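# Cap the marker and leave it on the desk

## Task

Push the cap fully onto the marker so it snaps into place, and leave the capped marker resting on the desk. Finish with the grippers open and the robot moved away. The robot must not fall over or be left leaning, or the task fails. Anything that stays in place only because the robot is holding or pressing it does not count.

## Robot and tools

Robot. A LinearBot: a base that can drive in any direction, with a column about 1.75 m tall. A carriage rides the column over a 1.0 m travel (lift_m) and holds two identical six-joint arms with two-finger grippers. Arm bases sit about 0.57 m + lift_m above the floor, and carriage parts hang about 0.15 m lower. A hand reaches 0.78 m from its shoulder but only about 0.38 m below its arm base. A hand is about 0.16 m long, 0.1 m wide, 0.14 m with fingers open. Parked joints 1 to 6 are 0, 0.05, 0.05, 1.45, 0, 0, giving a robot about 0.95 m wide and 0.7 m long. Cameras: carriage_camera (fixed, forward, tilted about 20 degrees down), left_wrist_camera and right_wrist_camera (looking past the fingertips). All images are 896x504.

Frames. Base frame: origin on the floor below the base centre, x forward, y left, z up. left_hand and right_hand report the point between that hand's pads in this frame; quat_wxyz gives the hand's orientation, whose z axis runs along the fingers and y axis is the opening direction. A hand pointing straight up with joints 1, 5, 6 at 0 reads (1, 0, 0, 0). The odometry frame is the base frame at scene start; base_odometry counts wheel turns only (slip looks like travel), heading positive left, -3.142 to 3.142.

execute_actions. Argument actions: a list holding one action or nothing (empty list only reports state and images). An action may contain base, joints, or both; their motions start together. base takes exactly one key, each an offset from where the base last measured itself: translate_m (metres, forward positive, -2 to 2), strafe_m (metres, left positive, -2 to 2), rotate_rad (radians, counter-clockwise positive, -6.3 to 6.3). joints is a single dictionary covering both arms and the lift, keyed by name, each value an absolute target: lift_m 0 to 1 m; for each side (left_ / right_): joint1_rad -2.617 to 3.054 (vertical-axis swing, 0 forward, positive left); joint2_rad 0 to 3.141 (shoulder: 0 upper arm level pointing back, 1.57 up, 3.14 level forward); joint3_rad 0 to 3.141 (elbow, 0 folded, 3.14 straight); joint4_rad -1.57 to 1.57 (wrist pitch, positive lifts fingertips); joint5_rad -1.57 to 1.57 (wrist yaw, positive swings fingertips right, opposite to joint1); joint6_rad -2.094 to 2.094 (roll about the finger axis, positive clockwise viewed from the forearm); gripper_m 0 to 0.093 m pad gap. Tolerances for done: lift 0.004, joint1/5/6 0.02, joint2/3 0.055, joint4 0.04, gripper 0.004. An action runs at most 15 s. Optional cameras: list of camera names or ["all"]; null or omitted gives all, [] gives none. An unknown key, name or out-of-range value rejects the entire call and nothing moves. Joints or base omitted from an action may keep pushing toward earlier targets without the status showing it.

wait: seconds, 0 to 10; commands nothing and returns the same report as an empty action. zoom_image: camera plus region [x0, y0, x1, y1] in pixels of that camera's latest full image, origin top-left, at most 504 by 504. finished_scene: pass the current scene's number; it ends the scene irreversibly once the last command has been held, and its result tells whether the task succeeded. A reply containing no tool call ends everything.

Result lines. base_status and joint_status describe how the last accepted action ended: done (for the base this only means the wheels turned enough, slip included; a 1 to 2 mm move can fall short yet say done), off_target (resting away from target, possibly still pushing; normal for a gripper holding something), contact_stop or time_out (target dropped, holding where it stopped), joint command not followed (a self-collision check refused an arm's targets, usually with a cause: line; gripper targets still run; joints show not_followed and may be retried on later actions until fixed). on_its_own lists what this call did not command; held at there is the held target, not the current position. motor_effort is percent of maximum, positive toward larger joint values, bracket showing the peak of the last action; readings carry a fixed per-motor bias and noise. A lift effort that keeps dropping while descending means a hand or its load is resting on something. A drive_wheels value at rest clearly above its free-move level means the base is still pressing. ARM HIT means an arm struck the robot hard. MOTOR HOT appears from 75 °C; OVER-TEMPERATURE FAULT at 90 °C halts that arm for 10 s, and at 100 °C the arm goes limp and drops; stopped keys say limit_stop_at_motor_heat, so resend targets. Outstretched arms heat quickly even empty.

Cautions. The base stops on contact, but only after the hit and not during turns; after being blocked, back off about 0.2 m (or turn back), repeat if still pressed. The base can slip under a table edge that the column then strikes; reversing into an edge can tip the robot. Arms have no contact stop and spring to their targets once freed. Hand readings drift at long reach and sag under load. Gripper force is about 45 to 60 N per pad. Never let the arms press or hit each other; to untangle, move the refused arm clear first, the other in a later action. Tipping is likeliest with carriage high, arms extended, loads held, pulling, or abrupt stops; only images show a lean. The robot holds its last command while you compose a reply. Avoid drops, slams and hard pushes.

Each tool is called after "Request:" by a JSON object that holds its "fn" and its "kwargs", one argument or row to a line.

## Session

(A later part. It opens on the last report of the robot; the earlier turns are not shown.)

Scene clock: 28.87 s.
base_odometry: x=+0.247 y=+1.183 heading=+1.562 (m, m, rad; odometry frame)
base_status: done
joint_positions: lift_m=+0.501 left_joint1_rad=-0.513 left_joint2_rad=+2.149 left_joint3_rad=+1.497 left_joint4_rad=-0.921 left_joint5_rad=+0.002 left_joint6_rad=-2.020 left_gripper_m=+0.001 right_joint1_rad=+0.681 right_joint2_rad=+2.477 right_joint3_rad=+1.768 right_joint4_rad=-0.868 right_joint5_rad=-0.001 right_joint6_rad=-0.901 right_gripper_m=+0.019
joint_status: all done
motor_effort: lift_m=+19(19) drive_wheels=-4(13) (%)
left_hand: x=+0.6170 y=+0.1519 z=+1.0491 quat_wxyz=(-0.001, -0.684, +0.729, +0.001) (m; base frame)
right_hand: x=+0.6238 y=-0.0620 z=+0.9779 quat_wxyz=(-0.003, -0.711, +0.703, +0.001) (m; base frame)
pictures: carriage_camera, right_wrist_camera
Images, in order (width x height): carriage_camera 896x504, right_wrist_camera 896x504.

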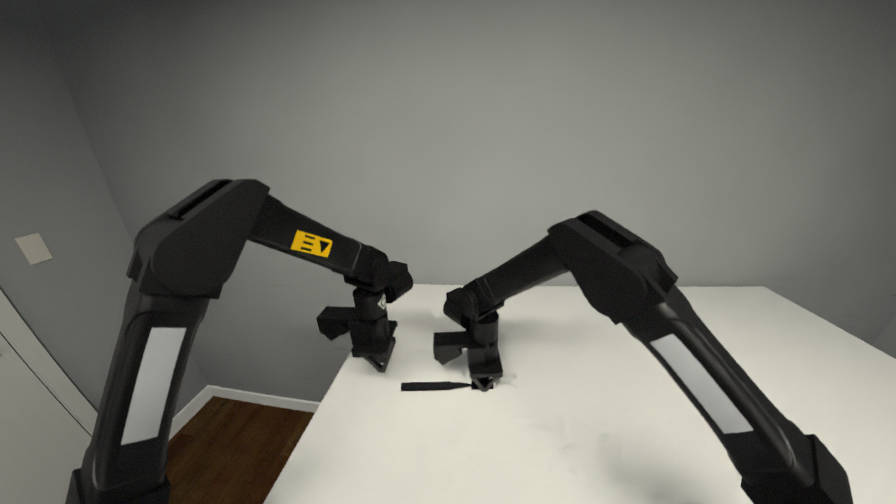

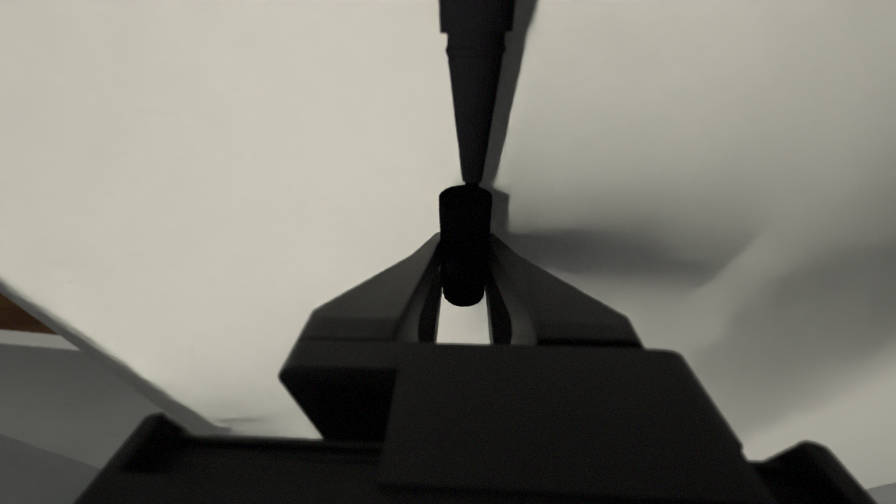

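Request:
{"fn": "execute_actions", "kwargs": {
  "actions": [
    {"joints": {"lift_m": 0.54}}
  ],
  "cameras": []
}}

Request:
{"fn": "execute_actions", "kwargs": {
  "actions": [
    {"base": {"strafe_m": 0.07}, "joints": {"right_joint1_rad": 0.5, "right_joint2_rad": 2.318, "right_joint3_rad": 1.472, "right_joint4_rad": -0.725, "right_joint5_rad": 0.0, "right_joint6_rad": 2.07}}
  ],
  "cameras": []
}}

Request:
{"fn": "execute_actions", "kwargs": {
  "actions": [
    {"joints": {"lift_m": 0.5}}
  ],
  "cameras": ["carriage_camera"]
}}

Request:
{"fn": "zoom_image", "kwargs": {
  "camera": "carriage_camera",
  "region": [420, 350, 560, 420]
}}

Scene clock: 29.83 s.
base_odometry: x=+0.247 y=+1.183 heading=+1.562 (m, m, rad; odometry frame)
base_status: not commanded
joint_positions: lift_m=+0.540 left_joint1_rad=-0.513 left_joint2_rad=+2.152 left_joint3_rad=+1.498 left_joint4_rad=-0.924 left_joint5_rad=+0.001 left_joint6_rad=-2.020 left_gripper_m=+0.001 right_joint1_rad=+0.681 right_joint2_rad=+2.478 right_joint3_rad=+1.768 right_joint4_rad=-0.869 right_joint5_rad=-0.001 right_joint6_rad=-0.901 right_gripper_m=+0.019
joint_status: all done
motor_effort: lift_m=+19(22) drive_wheels=-4(4) (%)
left_hand: x=+0.6163 y=+0.1524 z=+1.0876 quat_wxyz=(-0.002, -0.684, +0.729, +0.003) (m; base frame)
right_hand: x=+0.6236 y=-0.0622 z=+1.0167 quat_wxyz=(-0.004, -0.711, +0.703, +0.001) (m; base frame)
pictures: none
No camera images: the call's "cameras" was empty. Leave "cameras" out to get every camera's image.

Scene clock: 32.10 s.
base_odometry: x=+0.177 y=+1.184 heading=+1.562 (m, m, rad; odometry frame)
base_status: done
joint_positions: lift_m=+0.540 left_joint1_rad=-0.517 left_joint2_rad=+2.152 left_joint3_rad=+1.498 left_joint4_rad=-0.925 left_joint5_rad=+0.001 left_joint6_rad=-2.020 left_gripper_m=+0.001 right_joint1_rad=+0.503 right_joint2_rad=+2.315 right_joint3_rad=+1.485 right_joint4_rad=-0.730 right_joint5_rad=+0.003 right_joint6_rad=+2.061 right_gripper_m=+0.019
joint_status: all done
motor_effort: lift_m=+18(18) drive_wheels=+7(18) (%)
left_hand: x=+0.6155 y=+0.1511 z=+1.0876 quat_wxyz=(-0.002, -0.683, +0.731, +0.004) (m; base frame)
right_hand: x=+0.6336 y=-0.1485 z=+1.0222 quat_wxyz=(+0.003, +0.703, +0.712, +0.005) (m; base frame)
pictures: none
No camera images: the call's "cameras" was empty. Leave "cameras" out to get every camera's image.

Scene clock: 32.77 s.
base_odometry: x=+0.177 y=+1.184 heading=+1.562 (m, m, rad; odometry frame)
base_status: not commanded
joint_positions: lift_m=+0.500 left_joint1_rad=-0.517 left_joint2_rad=+2.159 left_joint3_rad=+1.498 left_joint4_rad=-0.927 left_joint5_rad=+0.001 left_joint6_rad=-2.020 left_gripper_m=+0.001 right_joint1_rad=+0.503 right_joint2_rad=+2.320 right_joint3_rad=+1.485 right_joint4_rad=-0.727 right_joint5_rad=+0.003 right_joint6_rad=+2.061 right_gripper_m=+0.019
joint_status: all done
motor_effort: lift_m=+16(17) drive_wheels=+7(8) (%)
left_hand: x=+0.6143 y=+0.1518 z=+1.0452 quat_wxyz=(-0.003, -0.683, +0.731, +0.008) (m; base frame)
right_hand: x=+0.6335 y=-0.1485 z=+0.9806 quat_wxyz=(+0.003, +0.703, +0.712, +0.004) (m; base frame)
pictures: carriage_camera
Images, in order (width x height): carriage_camera 896x504.

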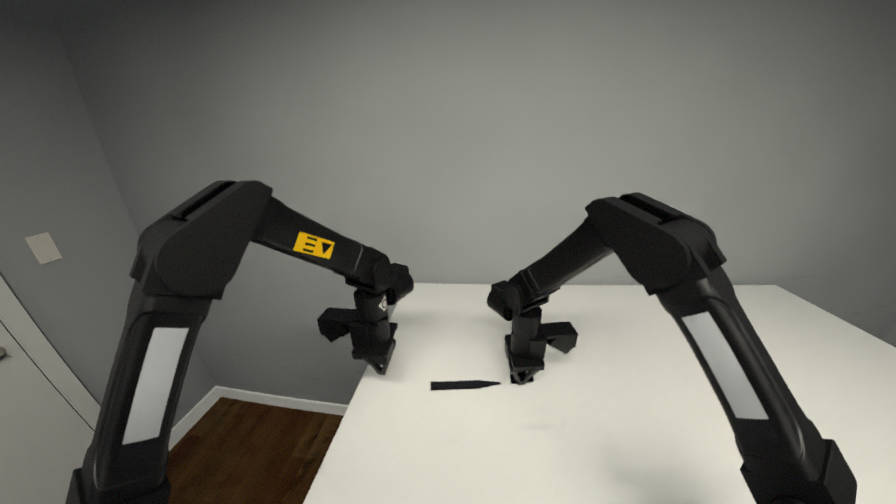

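Region (420, 350, 560, 420) of carriage_camera's 896x504 image, scaled by 3.600, with more detail than that image has.

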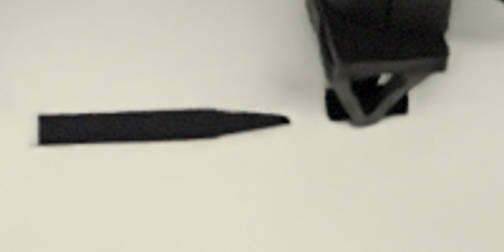

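Request:
{"fn": "execute_actions", "kwargs": {
  "actions": [
    {"base": {"translate_m": -0.01}, "joints": {"lift_m": 0.497}}
  ],
  "cameras": ["carriage_camera"]
}}

Request:
{"fn": "zoom_image", "kwargs": {
  "camera": "carriage_camera",
  "region": [420, 350, 560, 420]
}}

Scene clock: 33.53 s.
base_odometry: x=+0.177 y=+1.174 heading=+1.562 (m, m, rad; odometry frame)
base_status: done
joint_positions: lift_m=+0.497 left_joint1_rad=-0.517 left_joint2_rad=+2.160 left_joint3_rad=+1.498 left_joint4_rad=-0.931 left_joint5_rad=+0.001 left_joint6_rad=-2.020 left_gripper_m=+0.001 right_joint1_rad=+0.503 right_joint2_rad=+2.321 right_joint3_rad=+1.485 right_joint4_rad=-0.727 right_joint5_rad=+0.003 right_joint6_rad=+2.061 right_gripper_m=+0.019
joint_status: all done
motor_effort: lift_m=+16(17) drive_wheels=-10(22) (%)
left_hand: x=+0.6134 y=+0.1524 z=+1.0417 quat_wxyz=(-0.004, -0.683, +0.731, +0.010) (m; base frame)
right_hand: x=+0.6334 y=-0.1485 z=+0.9772 quat_wxyz=(+0.002, +0.703, +0.712, +0.004) (m; base frame)
pictures: carriage_camera
Images, in order (width x height): carriage_camera 896x504.

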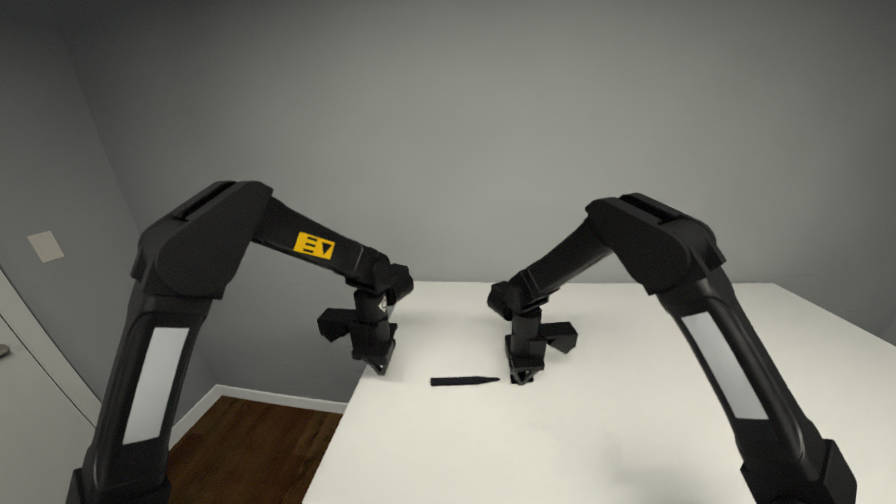

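Region (420, 350, 560, 420) of carriage_camera's 896x504 image, scaled by 3.600, with more detail than that image has.

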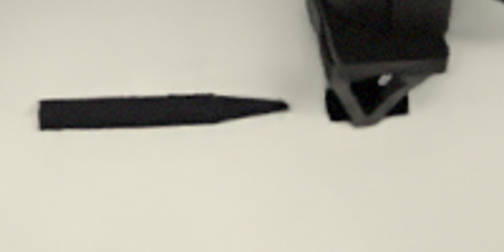

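Request:
{"fn": "execute_actions", "kwargs": {
  "actions": [
    {"base": {"strafe_m": 0.045}}
  ],
  "cameras": ["carriage_camera"]
}}

Request:
{"fn": "zoom_image", "kwargs": {
  "camera": "carriage_camera",
  "region": [420, 350, 560, 420]
}}

Scene clock: 34.87 s.
base_odometry: x=+0.132 y=+1.175 heading=+1.561 (m, m, rad; odometry frame)
base_status: done
joint_positions: lift_m=+0.497 left_joint1_rad=-0.517 left_joint2_rad=+2.160 left_joint3_rad=+1.498 left_joint4_rad=-0.930 left_joint5_rad=+0.001 left_joint6_rad=-2.020 left_gripper_m=+0.001 right_joint1_rad=+0.502 right_joint2_rad=+2.321 right_joint3_rad=+1.485 right_joint4_rad=-0.727 right_joint5_rad=+0.003 right_joint6_rad=+2.061 right_gripper_m=+0.019
joint_status: not commanded
motor_effort: lift_m=+16(16) drive_wheels=+2(18) (%)
left_hand: x=+0.6135 y=+0.1523 z=+1.0417 quat_wxyz=(-0.004, -0.683, +0.731, +0.010) (m; base frame)
right_hand: x=+0.6336 y=-0.1489 z=+0.9772 quat_wxyz=(+0.002, +0.703, +0.711, +0.004) (m; base frame)
pictures: carriage_camera
Images, in order (width x height): carriage_camera 896x504.

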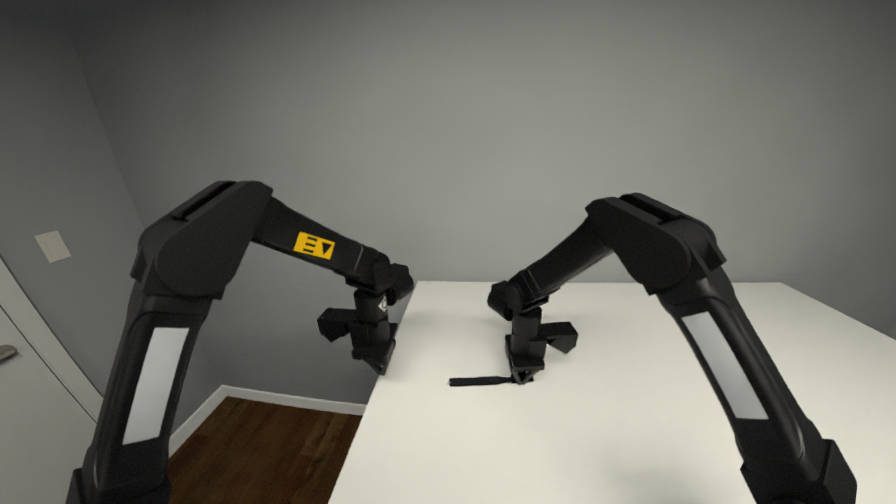

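Region (420, 350, 560, 420) of carriage_camera's 896x504 image, scaled by 3.600, with more detail than that image has.

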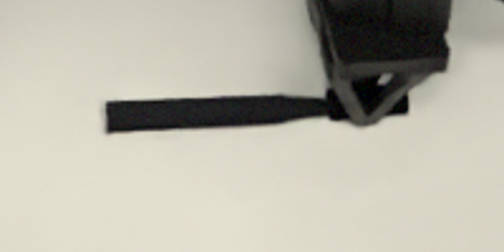

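Request:
{"fn": "execute_actions", "kwargs": {
  "actions": [
    {"joints": {"left_joint1_rad": -0.685, "left_joint2_rad": 2.224, "left_joint3_rad": 1.246, "left_joint4_rad": -0.142, "left_joint5_rad": 0, "left_joint6_rad": -2.09, "left_gripper_m": 0.035}}
  ],
  "cameras": ["carriage_camera", "left_wrist_camera"]
}}

Scene clock: 36.40 s.
base_odometry: x=+0.132 y=+1.175 heading=+1.562 (m, m, rad; odometry frame)
base_status: not commanded
joint_positions: lift_m=+0.497 left_joint1_rad=-0.695 left_joint2_rad=+2.216 left_joint3_rad=+1.263 left_joint4_rad=-0.156 left_joint5_rad=+0.001 left_joint6_rad=-2.085 left_gripper_m=+0.035 right_joint1_rad=+0.502 right_joint2_rad=+2.321 right_joint3_rad=+1.485 right_joint4_rad=-0.727 right_joint5_rad=+0.003 right_joint6_rad=+2.061 right_gripper_m=+0.019
joint_status: all done
motor_effort: lift_m=+16(16) drive_wheels=+2(2) (%)
left_hand: x=+0.6412 y=+0.0390 z=+0.9974 quat_wxyz=(+0.041, -0.623, +0.748, -0.225) (m; base frame)
right_hand: x=+0.6336 y=-0.1489 z=+0.9772 quat_wxyz=(+0.002, +0.703, +0.711, +0.004) (m; base frame)
pictures: carriage_camera, left_wrist_camera
Images, in order (width x height): carriage_camera 896x504, left_wrist_camera 896x504.

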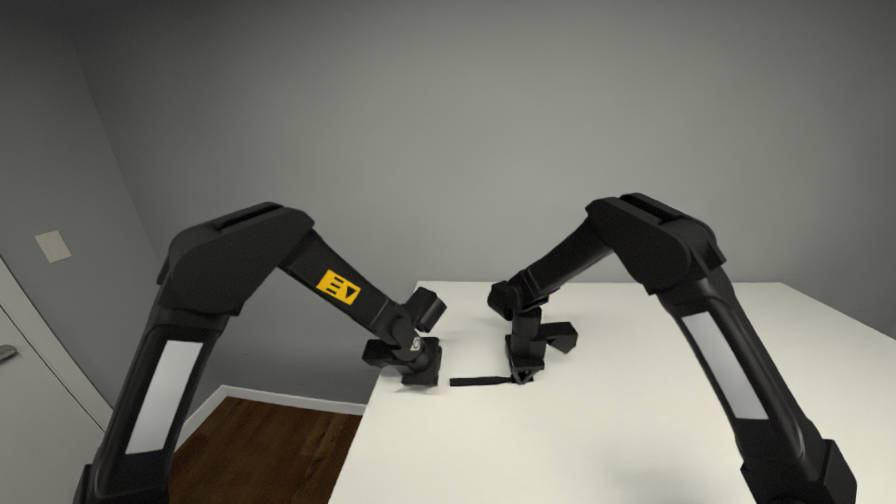

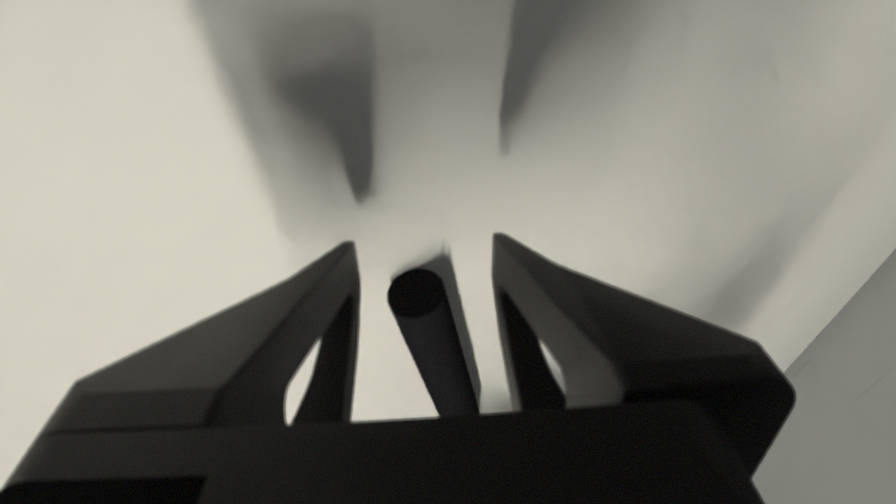

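Request:
{"fn": "execute_actions", "kwargs": {
  "actions": [
    {"joints": {"left_joint2_rad": 2.255, "left_joint4_rad": -0.12, "left_gripper_m": 0.0}}
  ],
  "cameras": []
}}

Scene clock: 37.13 s.
base_odometry: x=+0.132 y=+1.175 heading=+1.562 (m, m, rad; odometry frame)
base_status: not commanded
joint_positions: lift_m=+0.497 left_joint1_rad=-0.695 left_joint2_rad=+2.253 left_joint3_rad=+1.263 left_joint4_rad=-0.131 left_joint5_rad=+0.001 left_joint6_rad=-2.085 left_gripper_m=+0.001 right_joint1_rad=+0.502 right_joint2_rad=+2.321 right_joint3_rad=+1.485 right_joint4_rad=-0.727 right_joint5_rad=+0.003 right_joint6_rad=+2.061 right_gripper_m=+0.019
joint_status: all done
motor_effort: lift_m=+16(16) drive_wheels=+2(2) (%)
left_hand: x=+0.6403 y=+0.0397 z=+0.9831 quat_wxyz=(+0.040, -0.624, +0.749, -0.220) (m; base frame)
right_hand: x=+0.6336 y=-0.1489 z=+0.9772 quat_wxyz=(+0.002, +0.703, +0.711, +0.004) (m; base frame)
pictures: none
No camera images: the call's "cameras" was empty. Leave "cameras" out to get every camera's image.

Request:
{"fn": "execute_actions", "kwargs": {
  "actions": [
    {"joints": {"left_joint1_rad": -0.773, "left_joint2_rad": 2.336, "left_joint3_rad": 1.42, "left_joint4_rad": -0.141}}
  ],
  "cameras": ["carriage_camera"]
}}

Request:
{"fn": "zoom_image", "kwargs": {
  "camera": "carriage_camera",
  "region": [420, 350, 560, 420]
}}

Scene clock: 38.13 s.
base_odometry: x=+0.132 y=+1.175 heading=+1.562 (m, m, rad; odometry frame)
base_status: not commanded
joint_positions: lift_m=+0.497 left_joint1_rad=-0.777 left_joint2_rad=+2.335 left_joint3_rad=+1.399 left_joint4_rad=-0.144 left_joint5_rad=-0.005 left_joint6_rad=-2.085 left_gripper_m=+0.001 right_joint1_rad=+0.502 right_joint2_rad=+2.321 right_joint3_rad=+1.485 right_joint4_rad=-0.729 right_joint5_rad=+0.008 right_joint6_rad=+2.061 right_gripper_m=+0.019
joint_status: all done
motor_effort: lift_m=+16(16) drive_wheels=+2(3) (%)
left_hand: x=+0.6390 y=-0.0122 z=+0.9834 quat_wxyz=(+0.036, -0.591, +0.769, -0.240) (m; base frame)
right_hand: x=+0.6336 y=-0.1499 z=+0.9772 quat_wxyz=(+0.005, +0.703, +0.711, +0.002) (m; base frame)
pictures: carriage_camera
Images, in order (width x height): carriage_camera 896x504.

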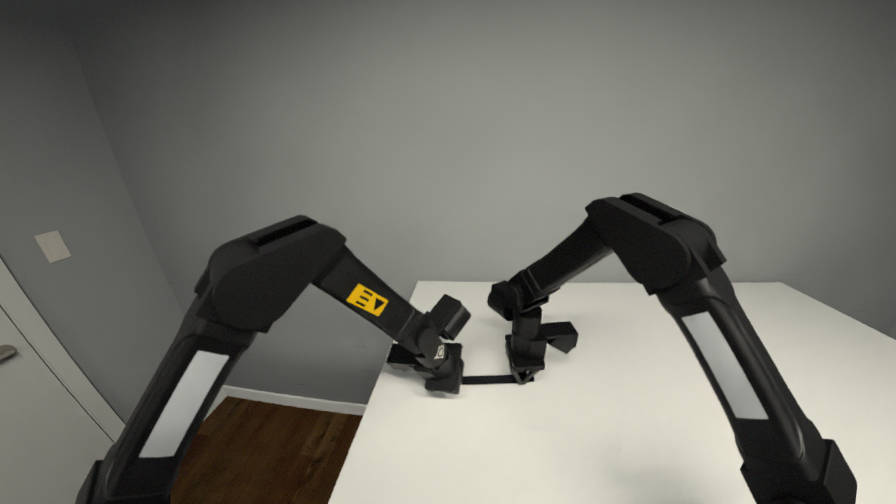

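Region (420, 350, 560, 420) of carriage_camera's 896x504 image, scaled by 3.600, with more detail than that image has.

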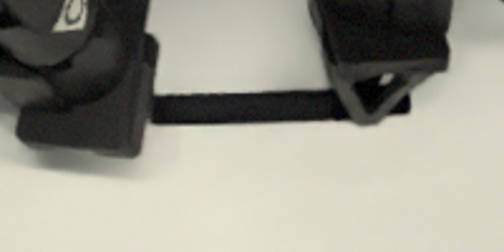

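Request:
{"fn": "execute_actions", "kwargs": {
  "actions": [
    {"joints": {"left_joint1_rad": -0.8, "left_joint4_rad": 0.02, "left_joint5_rad": 0.25, "left_joint2_rad": 2.35, "right_joint5_rad": -0.12, "right_joint4_rad": -0.62, "right_joint1_rad": 0.52}}
  ],
  "cameras": ["carriage_camera"]
}}

Request:
{"fn": "zoom_image", "kwargs": {
  "camera": "carriage_camera",
  "region": [420, 350, 560, 420]
}}

Scene clock: 39.13 s.
base_odometry: x=+0.132 y=+1.175 heading=+1.562 (m, m, rad; odometry frame)
base_status: not commanded
joint_positions: lift_m=+0.497 left_joint1_rad=-0.758 left_joint2_rad=+2.349 left_joint3_rad=+1.399 left_joint4_rad=-0.113 left_joint5_rad=+0.128 left_joint6_rad=-2.086 left_gripper_m=+0.001 right_joint1_rad=+0.487 right_joint2_rad=+2.321 right_joint3_rad=+1.476 right_joint4_rad=-0.724 right_joint5_rad=-0.001 right_joint6_rad=+2.062 right_gripper_m=+0.019
joint_status: left_joint1_rad off_target (ended at -0.758, target -0.800); left_joint4_rad off_target (ended at -0.113, target +0.020); left_joint5_rad off_target (ended at +0.128, target +0.250); right_joint1_rad off_target (ended at +0.487, target +0.520); right_joint4_rad off_target (ended at -0.724, target -0.620); right_joint5_rad off_target (ended at -0.001, target -0.120); the others done
motor_effort: lift_m=+16(16) drive_wheels=+2(2) (%)
left_hand: x=+0.6325 y=-0.0241 z=+0.9815 quat_wxyz=(-0.024, -0.583, +0.771, -0.257) (m; base frame)
right_hand: x=+0.6336 y=-0.1552 z=+0.9752 quat_wxyz=(+0.000, +0.709, +0.706, +0.001) (m; base frame)
pictures: carriage_camera
Images, in order (width x height): carriage_camera 896x504.

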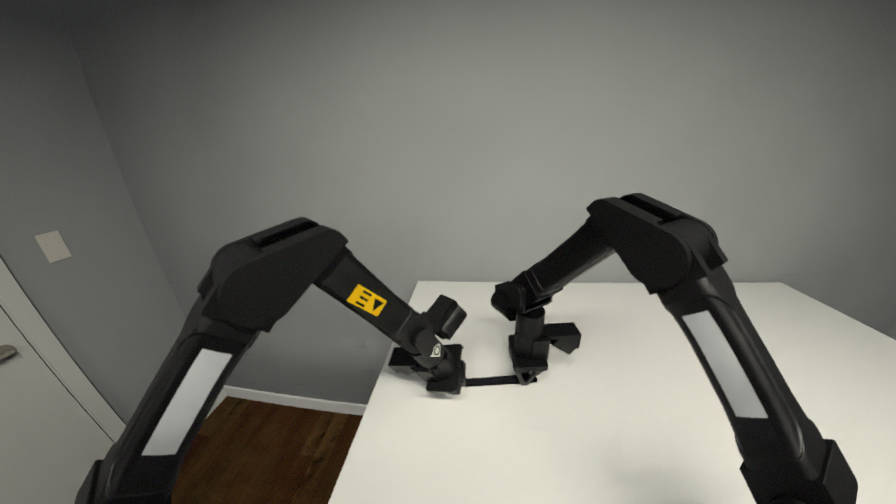

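Region (420, 350, 560, 420) of carriage_camera's 896x504 image, scaled by 3.600, with more detail than that image has.

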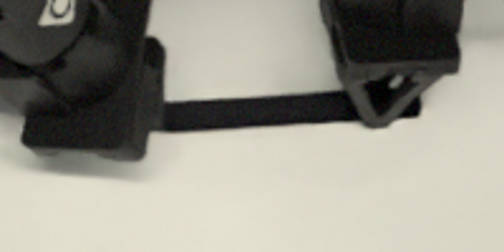

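Request:
{"fn": "execute_actions", "kwargs": {
  "actions": []
}}

Scene clock: 39.40 s.
base_odometry: x=+0.132 y=+1.175 heading=+1.562 (m, m, rad; odometry frame)
base_status: not commanded
joint_positions: lift_m=+0.497 left_joint1_rad=-0.758 left_joint2_rad=+2.349 left_joint3_rad=+1.399 left_joint4_rad=-0.113 left_joint5_rad=+0.128 left_joint6_rad=-2.086 left_gripper_m=+0.001 right_joint1_rad=+0.487 right_joint2_rad=+2.321 right_joint3_rad=+1.476 right_joint4_rad=-0.724 right_joint5_rad=-0.001 right_joint6_rad=+2.062 right_gripper_m=+0.019
joint_status: left_joint1_rad off_target (ended at -0.758, target -0.800); left_joint4_rad off_target (ended at -0.113, target +0.020); left_joint5_rad off_target (ended at +0.128, target +0.250); right_joint1_rad off_target (ended at +0.487, target +0.520); right_joint4_rad off_target (ended at -0.724, target -0.620); right_joint5_rad off_target (ended at -0.001, target -0.120); the others done
motor_effort: lift_m=+16(16) drive_wheels=+2(2) (%)
left_hand: x=+0.6325 y=-0.0241 z=+0.9815 quat_wxyz=(-0.024, -0.583, +0.771, -0.257) (m; base frame)
right_hand: x=+0.6336 y=-0.1552 z=+0.9752 quat_wxyz=(+0.000, +0.709, +0.706, +0.001) (m; base frame)
pictures: carriage_camera, left_wrist_camera, right_wrist_camera
Images, in order (width x height): carriage_camera 896x504, left_wrist_camera 896x504, right_wrist_camera 896x504.

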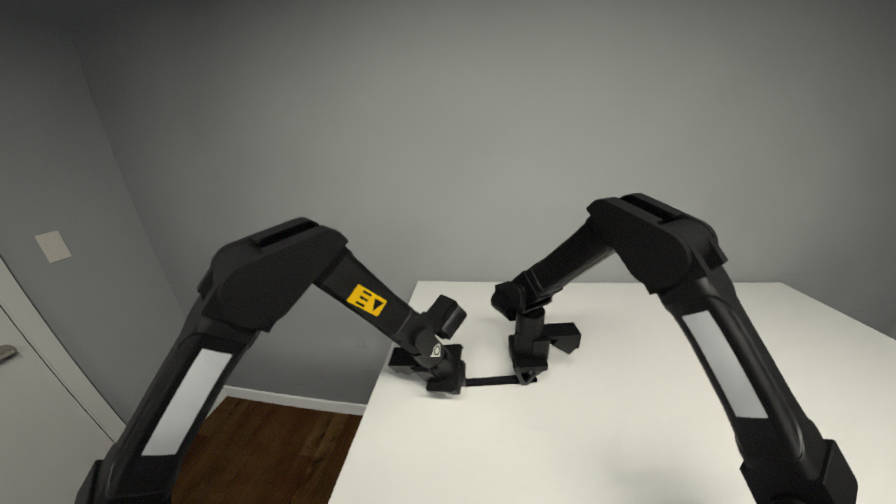

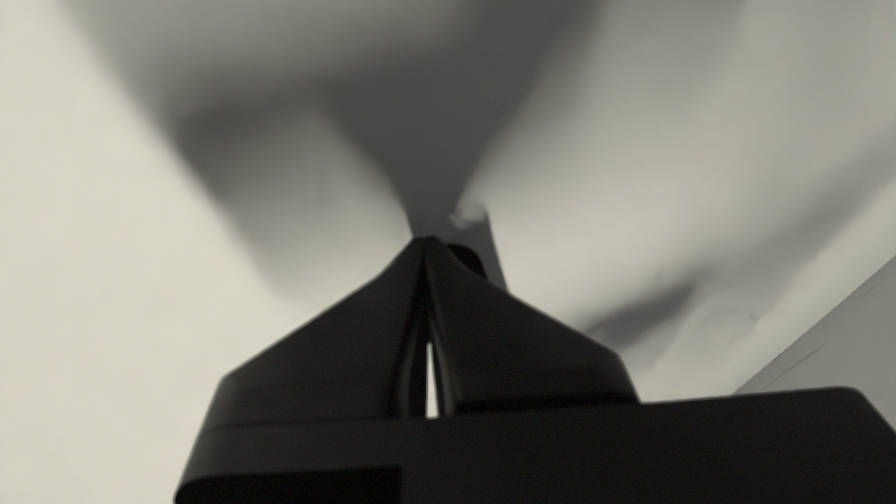

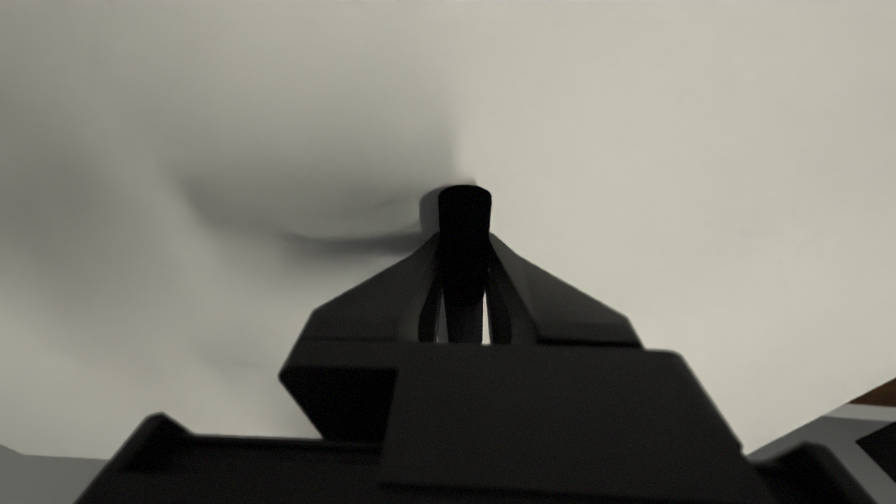

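Request:
{"fn": "execute_actions", "kwargs": {
  "actions": [
    {"joints": {"left_joint1_rad": -0.6, "left_joint2_rad": 2.2, "left_joint4_rad": -0.4, "left_joint5_rad": 0.0, "right_joint1_rad": 0.49, "right_joint4_rad": -0.725, "right_joint5_rad": 0.0}}
  ]
}}

Request:
{"fn": "execute_actions", "kwargs": {
  "actions": [
    {"joints": {"right_gripper_m": 0.07, "lift_m": 0.57}}
  ]
}}

Scene clock: 40.53 s.
base_odometry: x=+0.132 y=+1.175 heading=+1.562 (m, m, rad; odometry frame)
base_status: not commanded
joint_positions: lift_m=+0.497 left_joint1_rad=-0.592 left_joint2_rad=+2.198 left_joint3_rad=+1.415 left_joint4_rad=-0.395 left_joint5_rad=-0.006 left_joint6_rad=-2.086 left_gripper_m=+0.001 right_joint1_rad=+0.483 right_joint2_rad=+2.321 right_joint3_rad=+1.476 right_joint4_rad=-0.733 right_joint5_rad=+0.007 right_joint6_rad=+2.062 right_gripper_m=+0.019
joint_status: all done
motor_effort: lift_m=+16(16) drive_wheels=+2(2) (%)
left_hand: x=+0.6761 y=+0.0762 z=+1.0279 quat_wxyz=(+0.048, -0.667, +0.719, -0.189) (m; base frame)
right_hand: x=+0.6329 y=-0.1588 z=+0.9752 quat_wxyz=(+0.002, +0.710, +0.704, -0.005) (m; base frame)
pictures: carriage_camera, left_wrist_camera, right_wrist_camera
Images, in order (width x height): carriage_camera 896x504, left_wrist_camera 896x504, right_wrist_camera 896x504.

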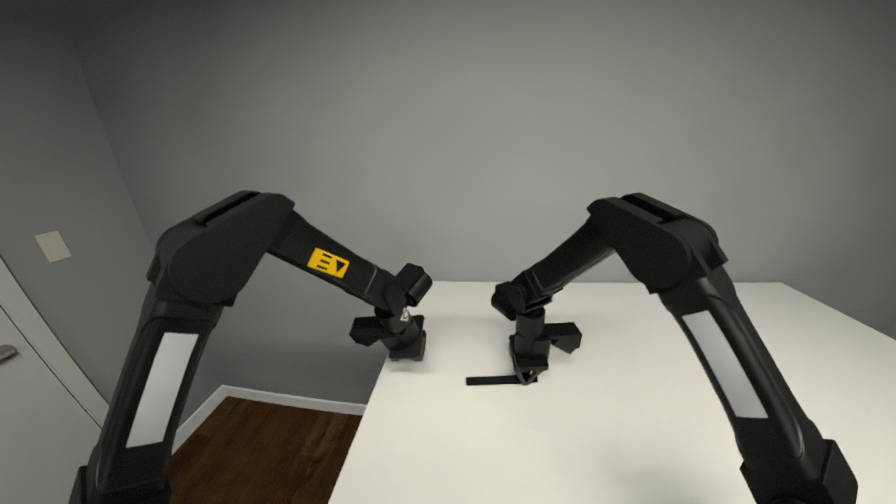

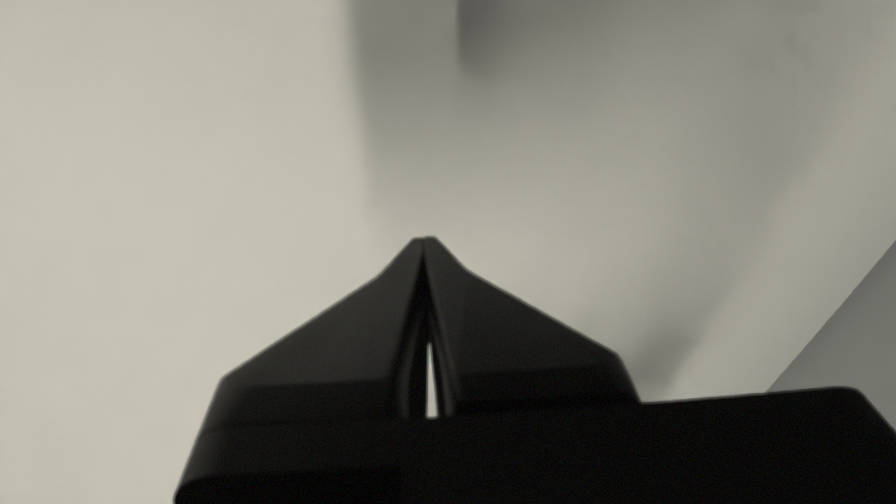

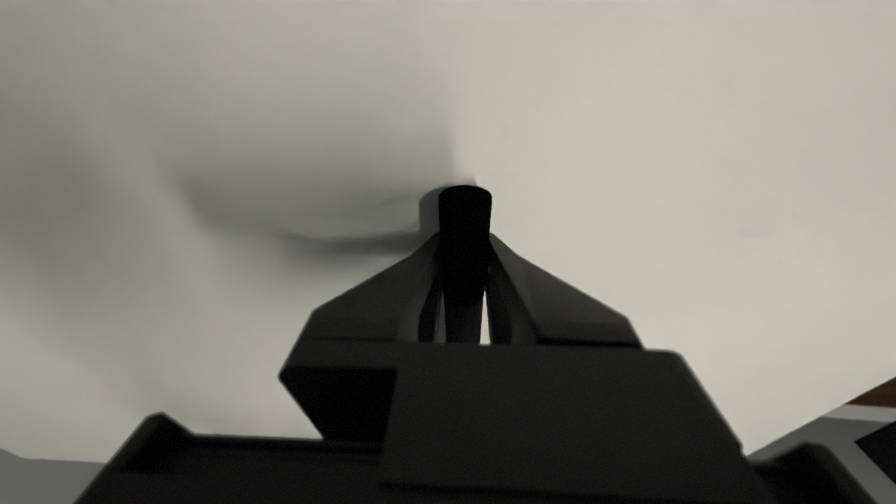

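Scene clock: 41.37 s.
base_odometry: x=+0.132 y=+1.175 heading=+1.562 (m, m, rad; odometry frame)
base_status: not commanded
joint_positions: lift_m=+0.570 left_joint1_rad=-0.592 left_joint2_rad=+2.205 left_joint3_rad=+1.415 left_joint4_rad=-0.401 left_joint5_rad=-0.004 left_joint6_rad=-2.086 left_gripper_m=+0.001 right_joint1_rad=+0.483 right_joint2_rad=+2.321 right_joint3_rad=+1.476 right_joint4_rad=-0.729 right_joint5_rad=+0.005 right_joint6_rad=+2.062 right_gripper_m=+0.070
joint_status: all done
motor_effort: lift_m=+19(23) drive_wheels=+2(2) (%)
left_hand: x=+0.6739 y=+0.0773 z=+1.0964 quat_wxyz=(+0.045, -0.667, +0.720, -0.183) (m; base frame)
right_hand: x=+0.6336 y=-0.1580 z=+1.0477 quat_wxyz=(+0.002, +0.710, +0.704, -0.002) (m; base frame)
pictures: carriage_camera, left_wrist_camera, right_wrist_camera
Images, in order (width x height): carriage_camera 896x504, left_wrist_camera 896x504, right_wrist_camera 896x504.

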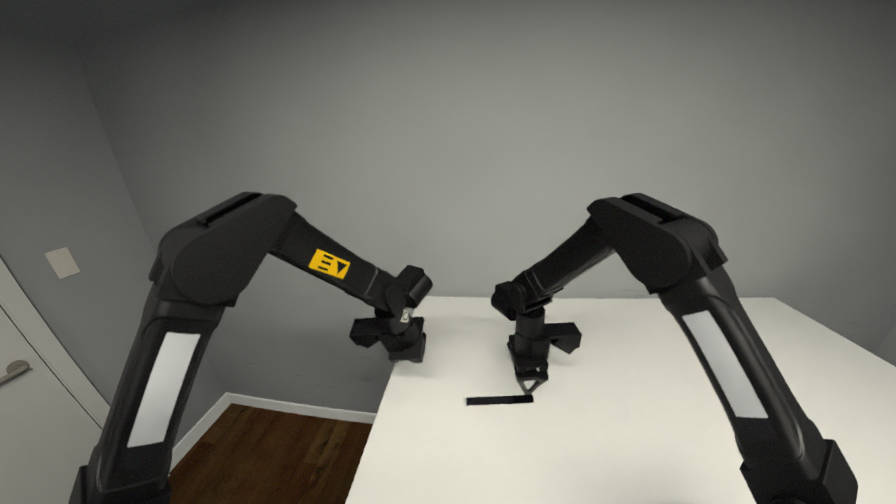

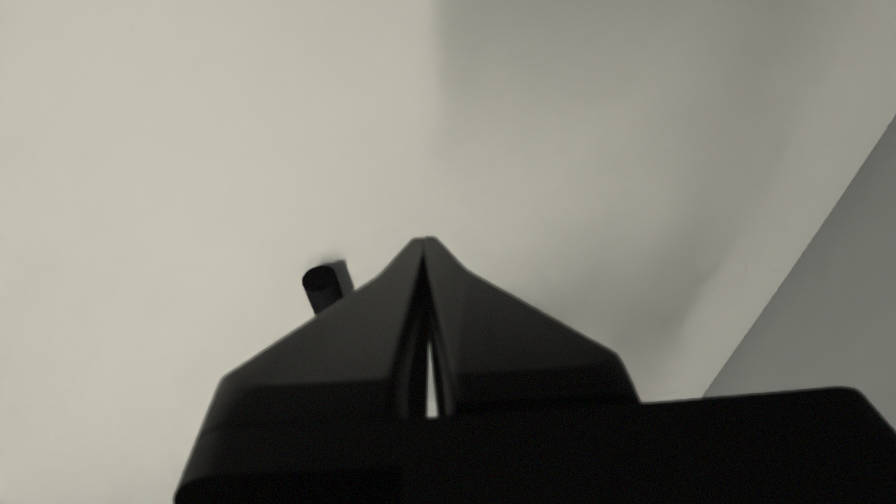

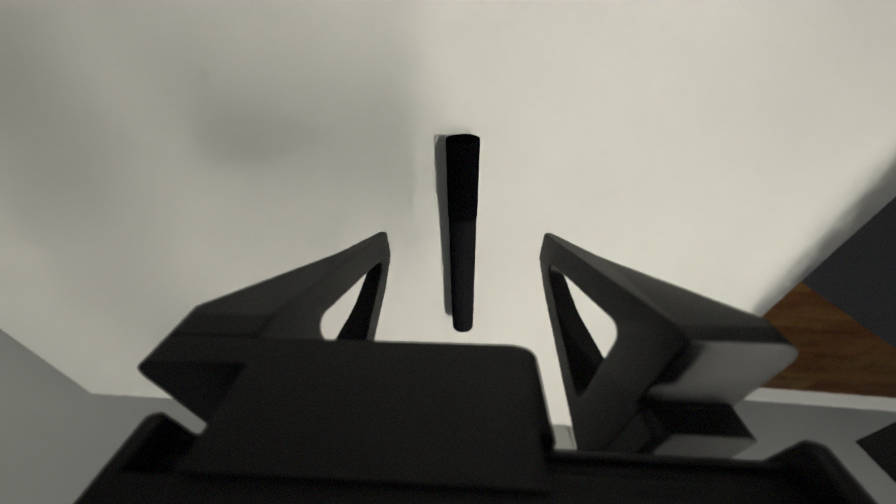

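Request:
{"fn": "zoom_image", "kwargs": {
  "camera": "right_wrist_camera",
  "region": [380, 120, 540, 340]
}}

Region (380, 120, 540, 340) of right_wrist_camera's 896x504 image, scaled by 2.291, with more detail than that image has; it fills the left 367 columns of this view, and the rest is white.

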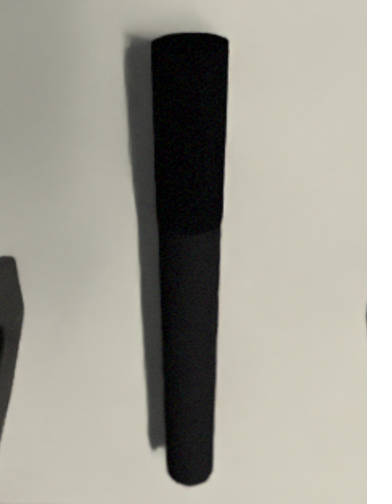

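Request:
{"fn": "zoom_image", "kwargs": {
  "camera": "right_wrist_camera",
  "region": [430, 190, 500, 250]
}}

Region (430, 190, 500, 250) of right_wrist_camera's 896x504 image, scaled by 7.200, with more detail than that image has; it fills the top 432 rows of this view, and the rest is white.

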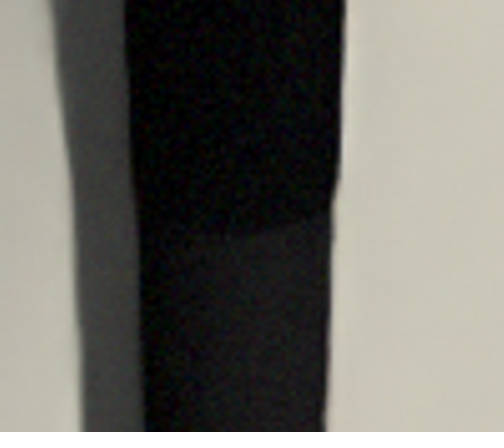

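Request:
{"fn": "zoom_image", "kwargs": {
  "camera": "carriage_camera",
  "region": [450, 375, 550, 425]
}}

Region (450, 375, 550, 425) of carriage_camera's 896x504 image, scaled by 5.040, with more detail than that image has.

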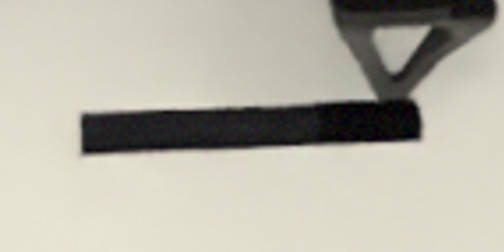

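Request:
{"fn": "execute_actions", "kwargs": {
  "actions": [
    {"base": {"translate_m": -0.25}, "joints": {"left_joint1_rad": 0, "left_joint2_rad": 0.05, "left_joint3_rad": 0.05, "left_joint4_rad": 1.45, "left_joint5_rad": 0, "left_joint6_rad": 0, "left_gripper_m": 0.09, "right_joint1_rad": 0, "right_joint2_rad": 0.05, "right_joint3_rad": 0.05, "right_joint4_rad": 1.45, "right_joint5_rad": 0, "right_joint6_rad": 0, "right_gripper_m": 0.09}}
  ],
  "cameras": ["carriage_camera"]
}}

Scene clock: 44.90 s.
base_odometry: x=+0.129 y=+0.925 heading=+1.561 (m, m, rad; odometry frame)
base_status: done
joint_positions: lift_m=+0.570 left_joint1_rad=-0.005 left_joint2_rad=+0.058 left_joint3_rad=+0.065 left_joint4_rad=+1.458 left_joint5_rad=-0.004 left_joint6_rad=-0.006 left_gripper_m=+0.090 right_joint1_rad=+0.001 right_joint2_rad=+0.064 right_joint3_rad=+0.076 right_joint4_rad=+1.460 right_joint5_rad=+0.003 right_joint6_rad=+0.009 right_gripper_m=+0.090
joint_status: all done
motor_effort: lift_m=+19(18) drive_wheels=-3(11) (%)
left_hand: x=+0.3002 y=+0.3466 z=+1.5656 quat_wxyz=(+0.999, -0.002, +0.053, -0.006) (m; base frame)
right_hand: x=+0.2986 y=-0.3466 z=+1.5685 quat_wxyz=(+0.999, +0.002, +0.050, +0.005) (m; base frame)
pictures: carriage_camera
Images, in order (width x height): carriage_camera 896x504.

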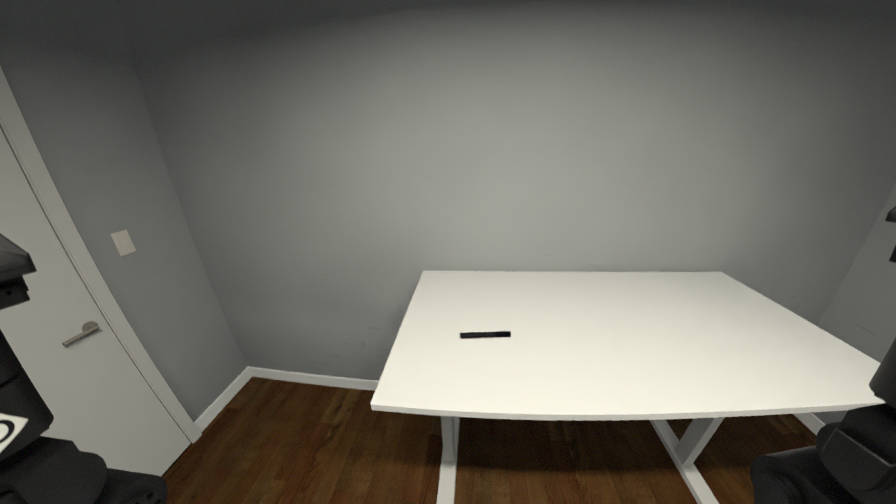

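Request:
{"fn": "finished_scene", "kwargs": {
  "scene": 2
}}

The scene is finished: the task was done.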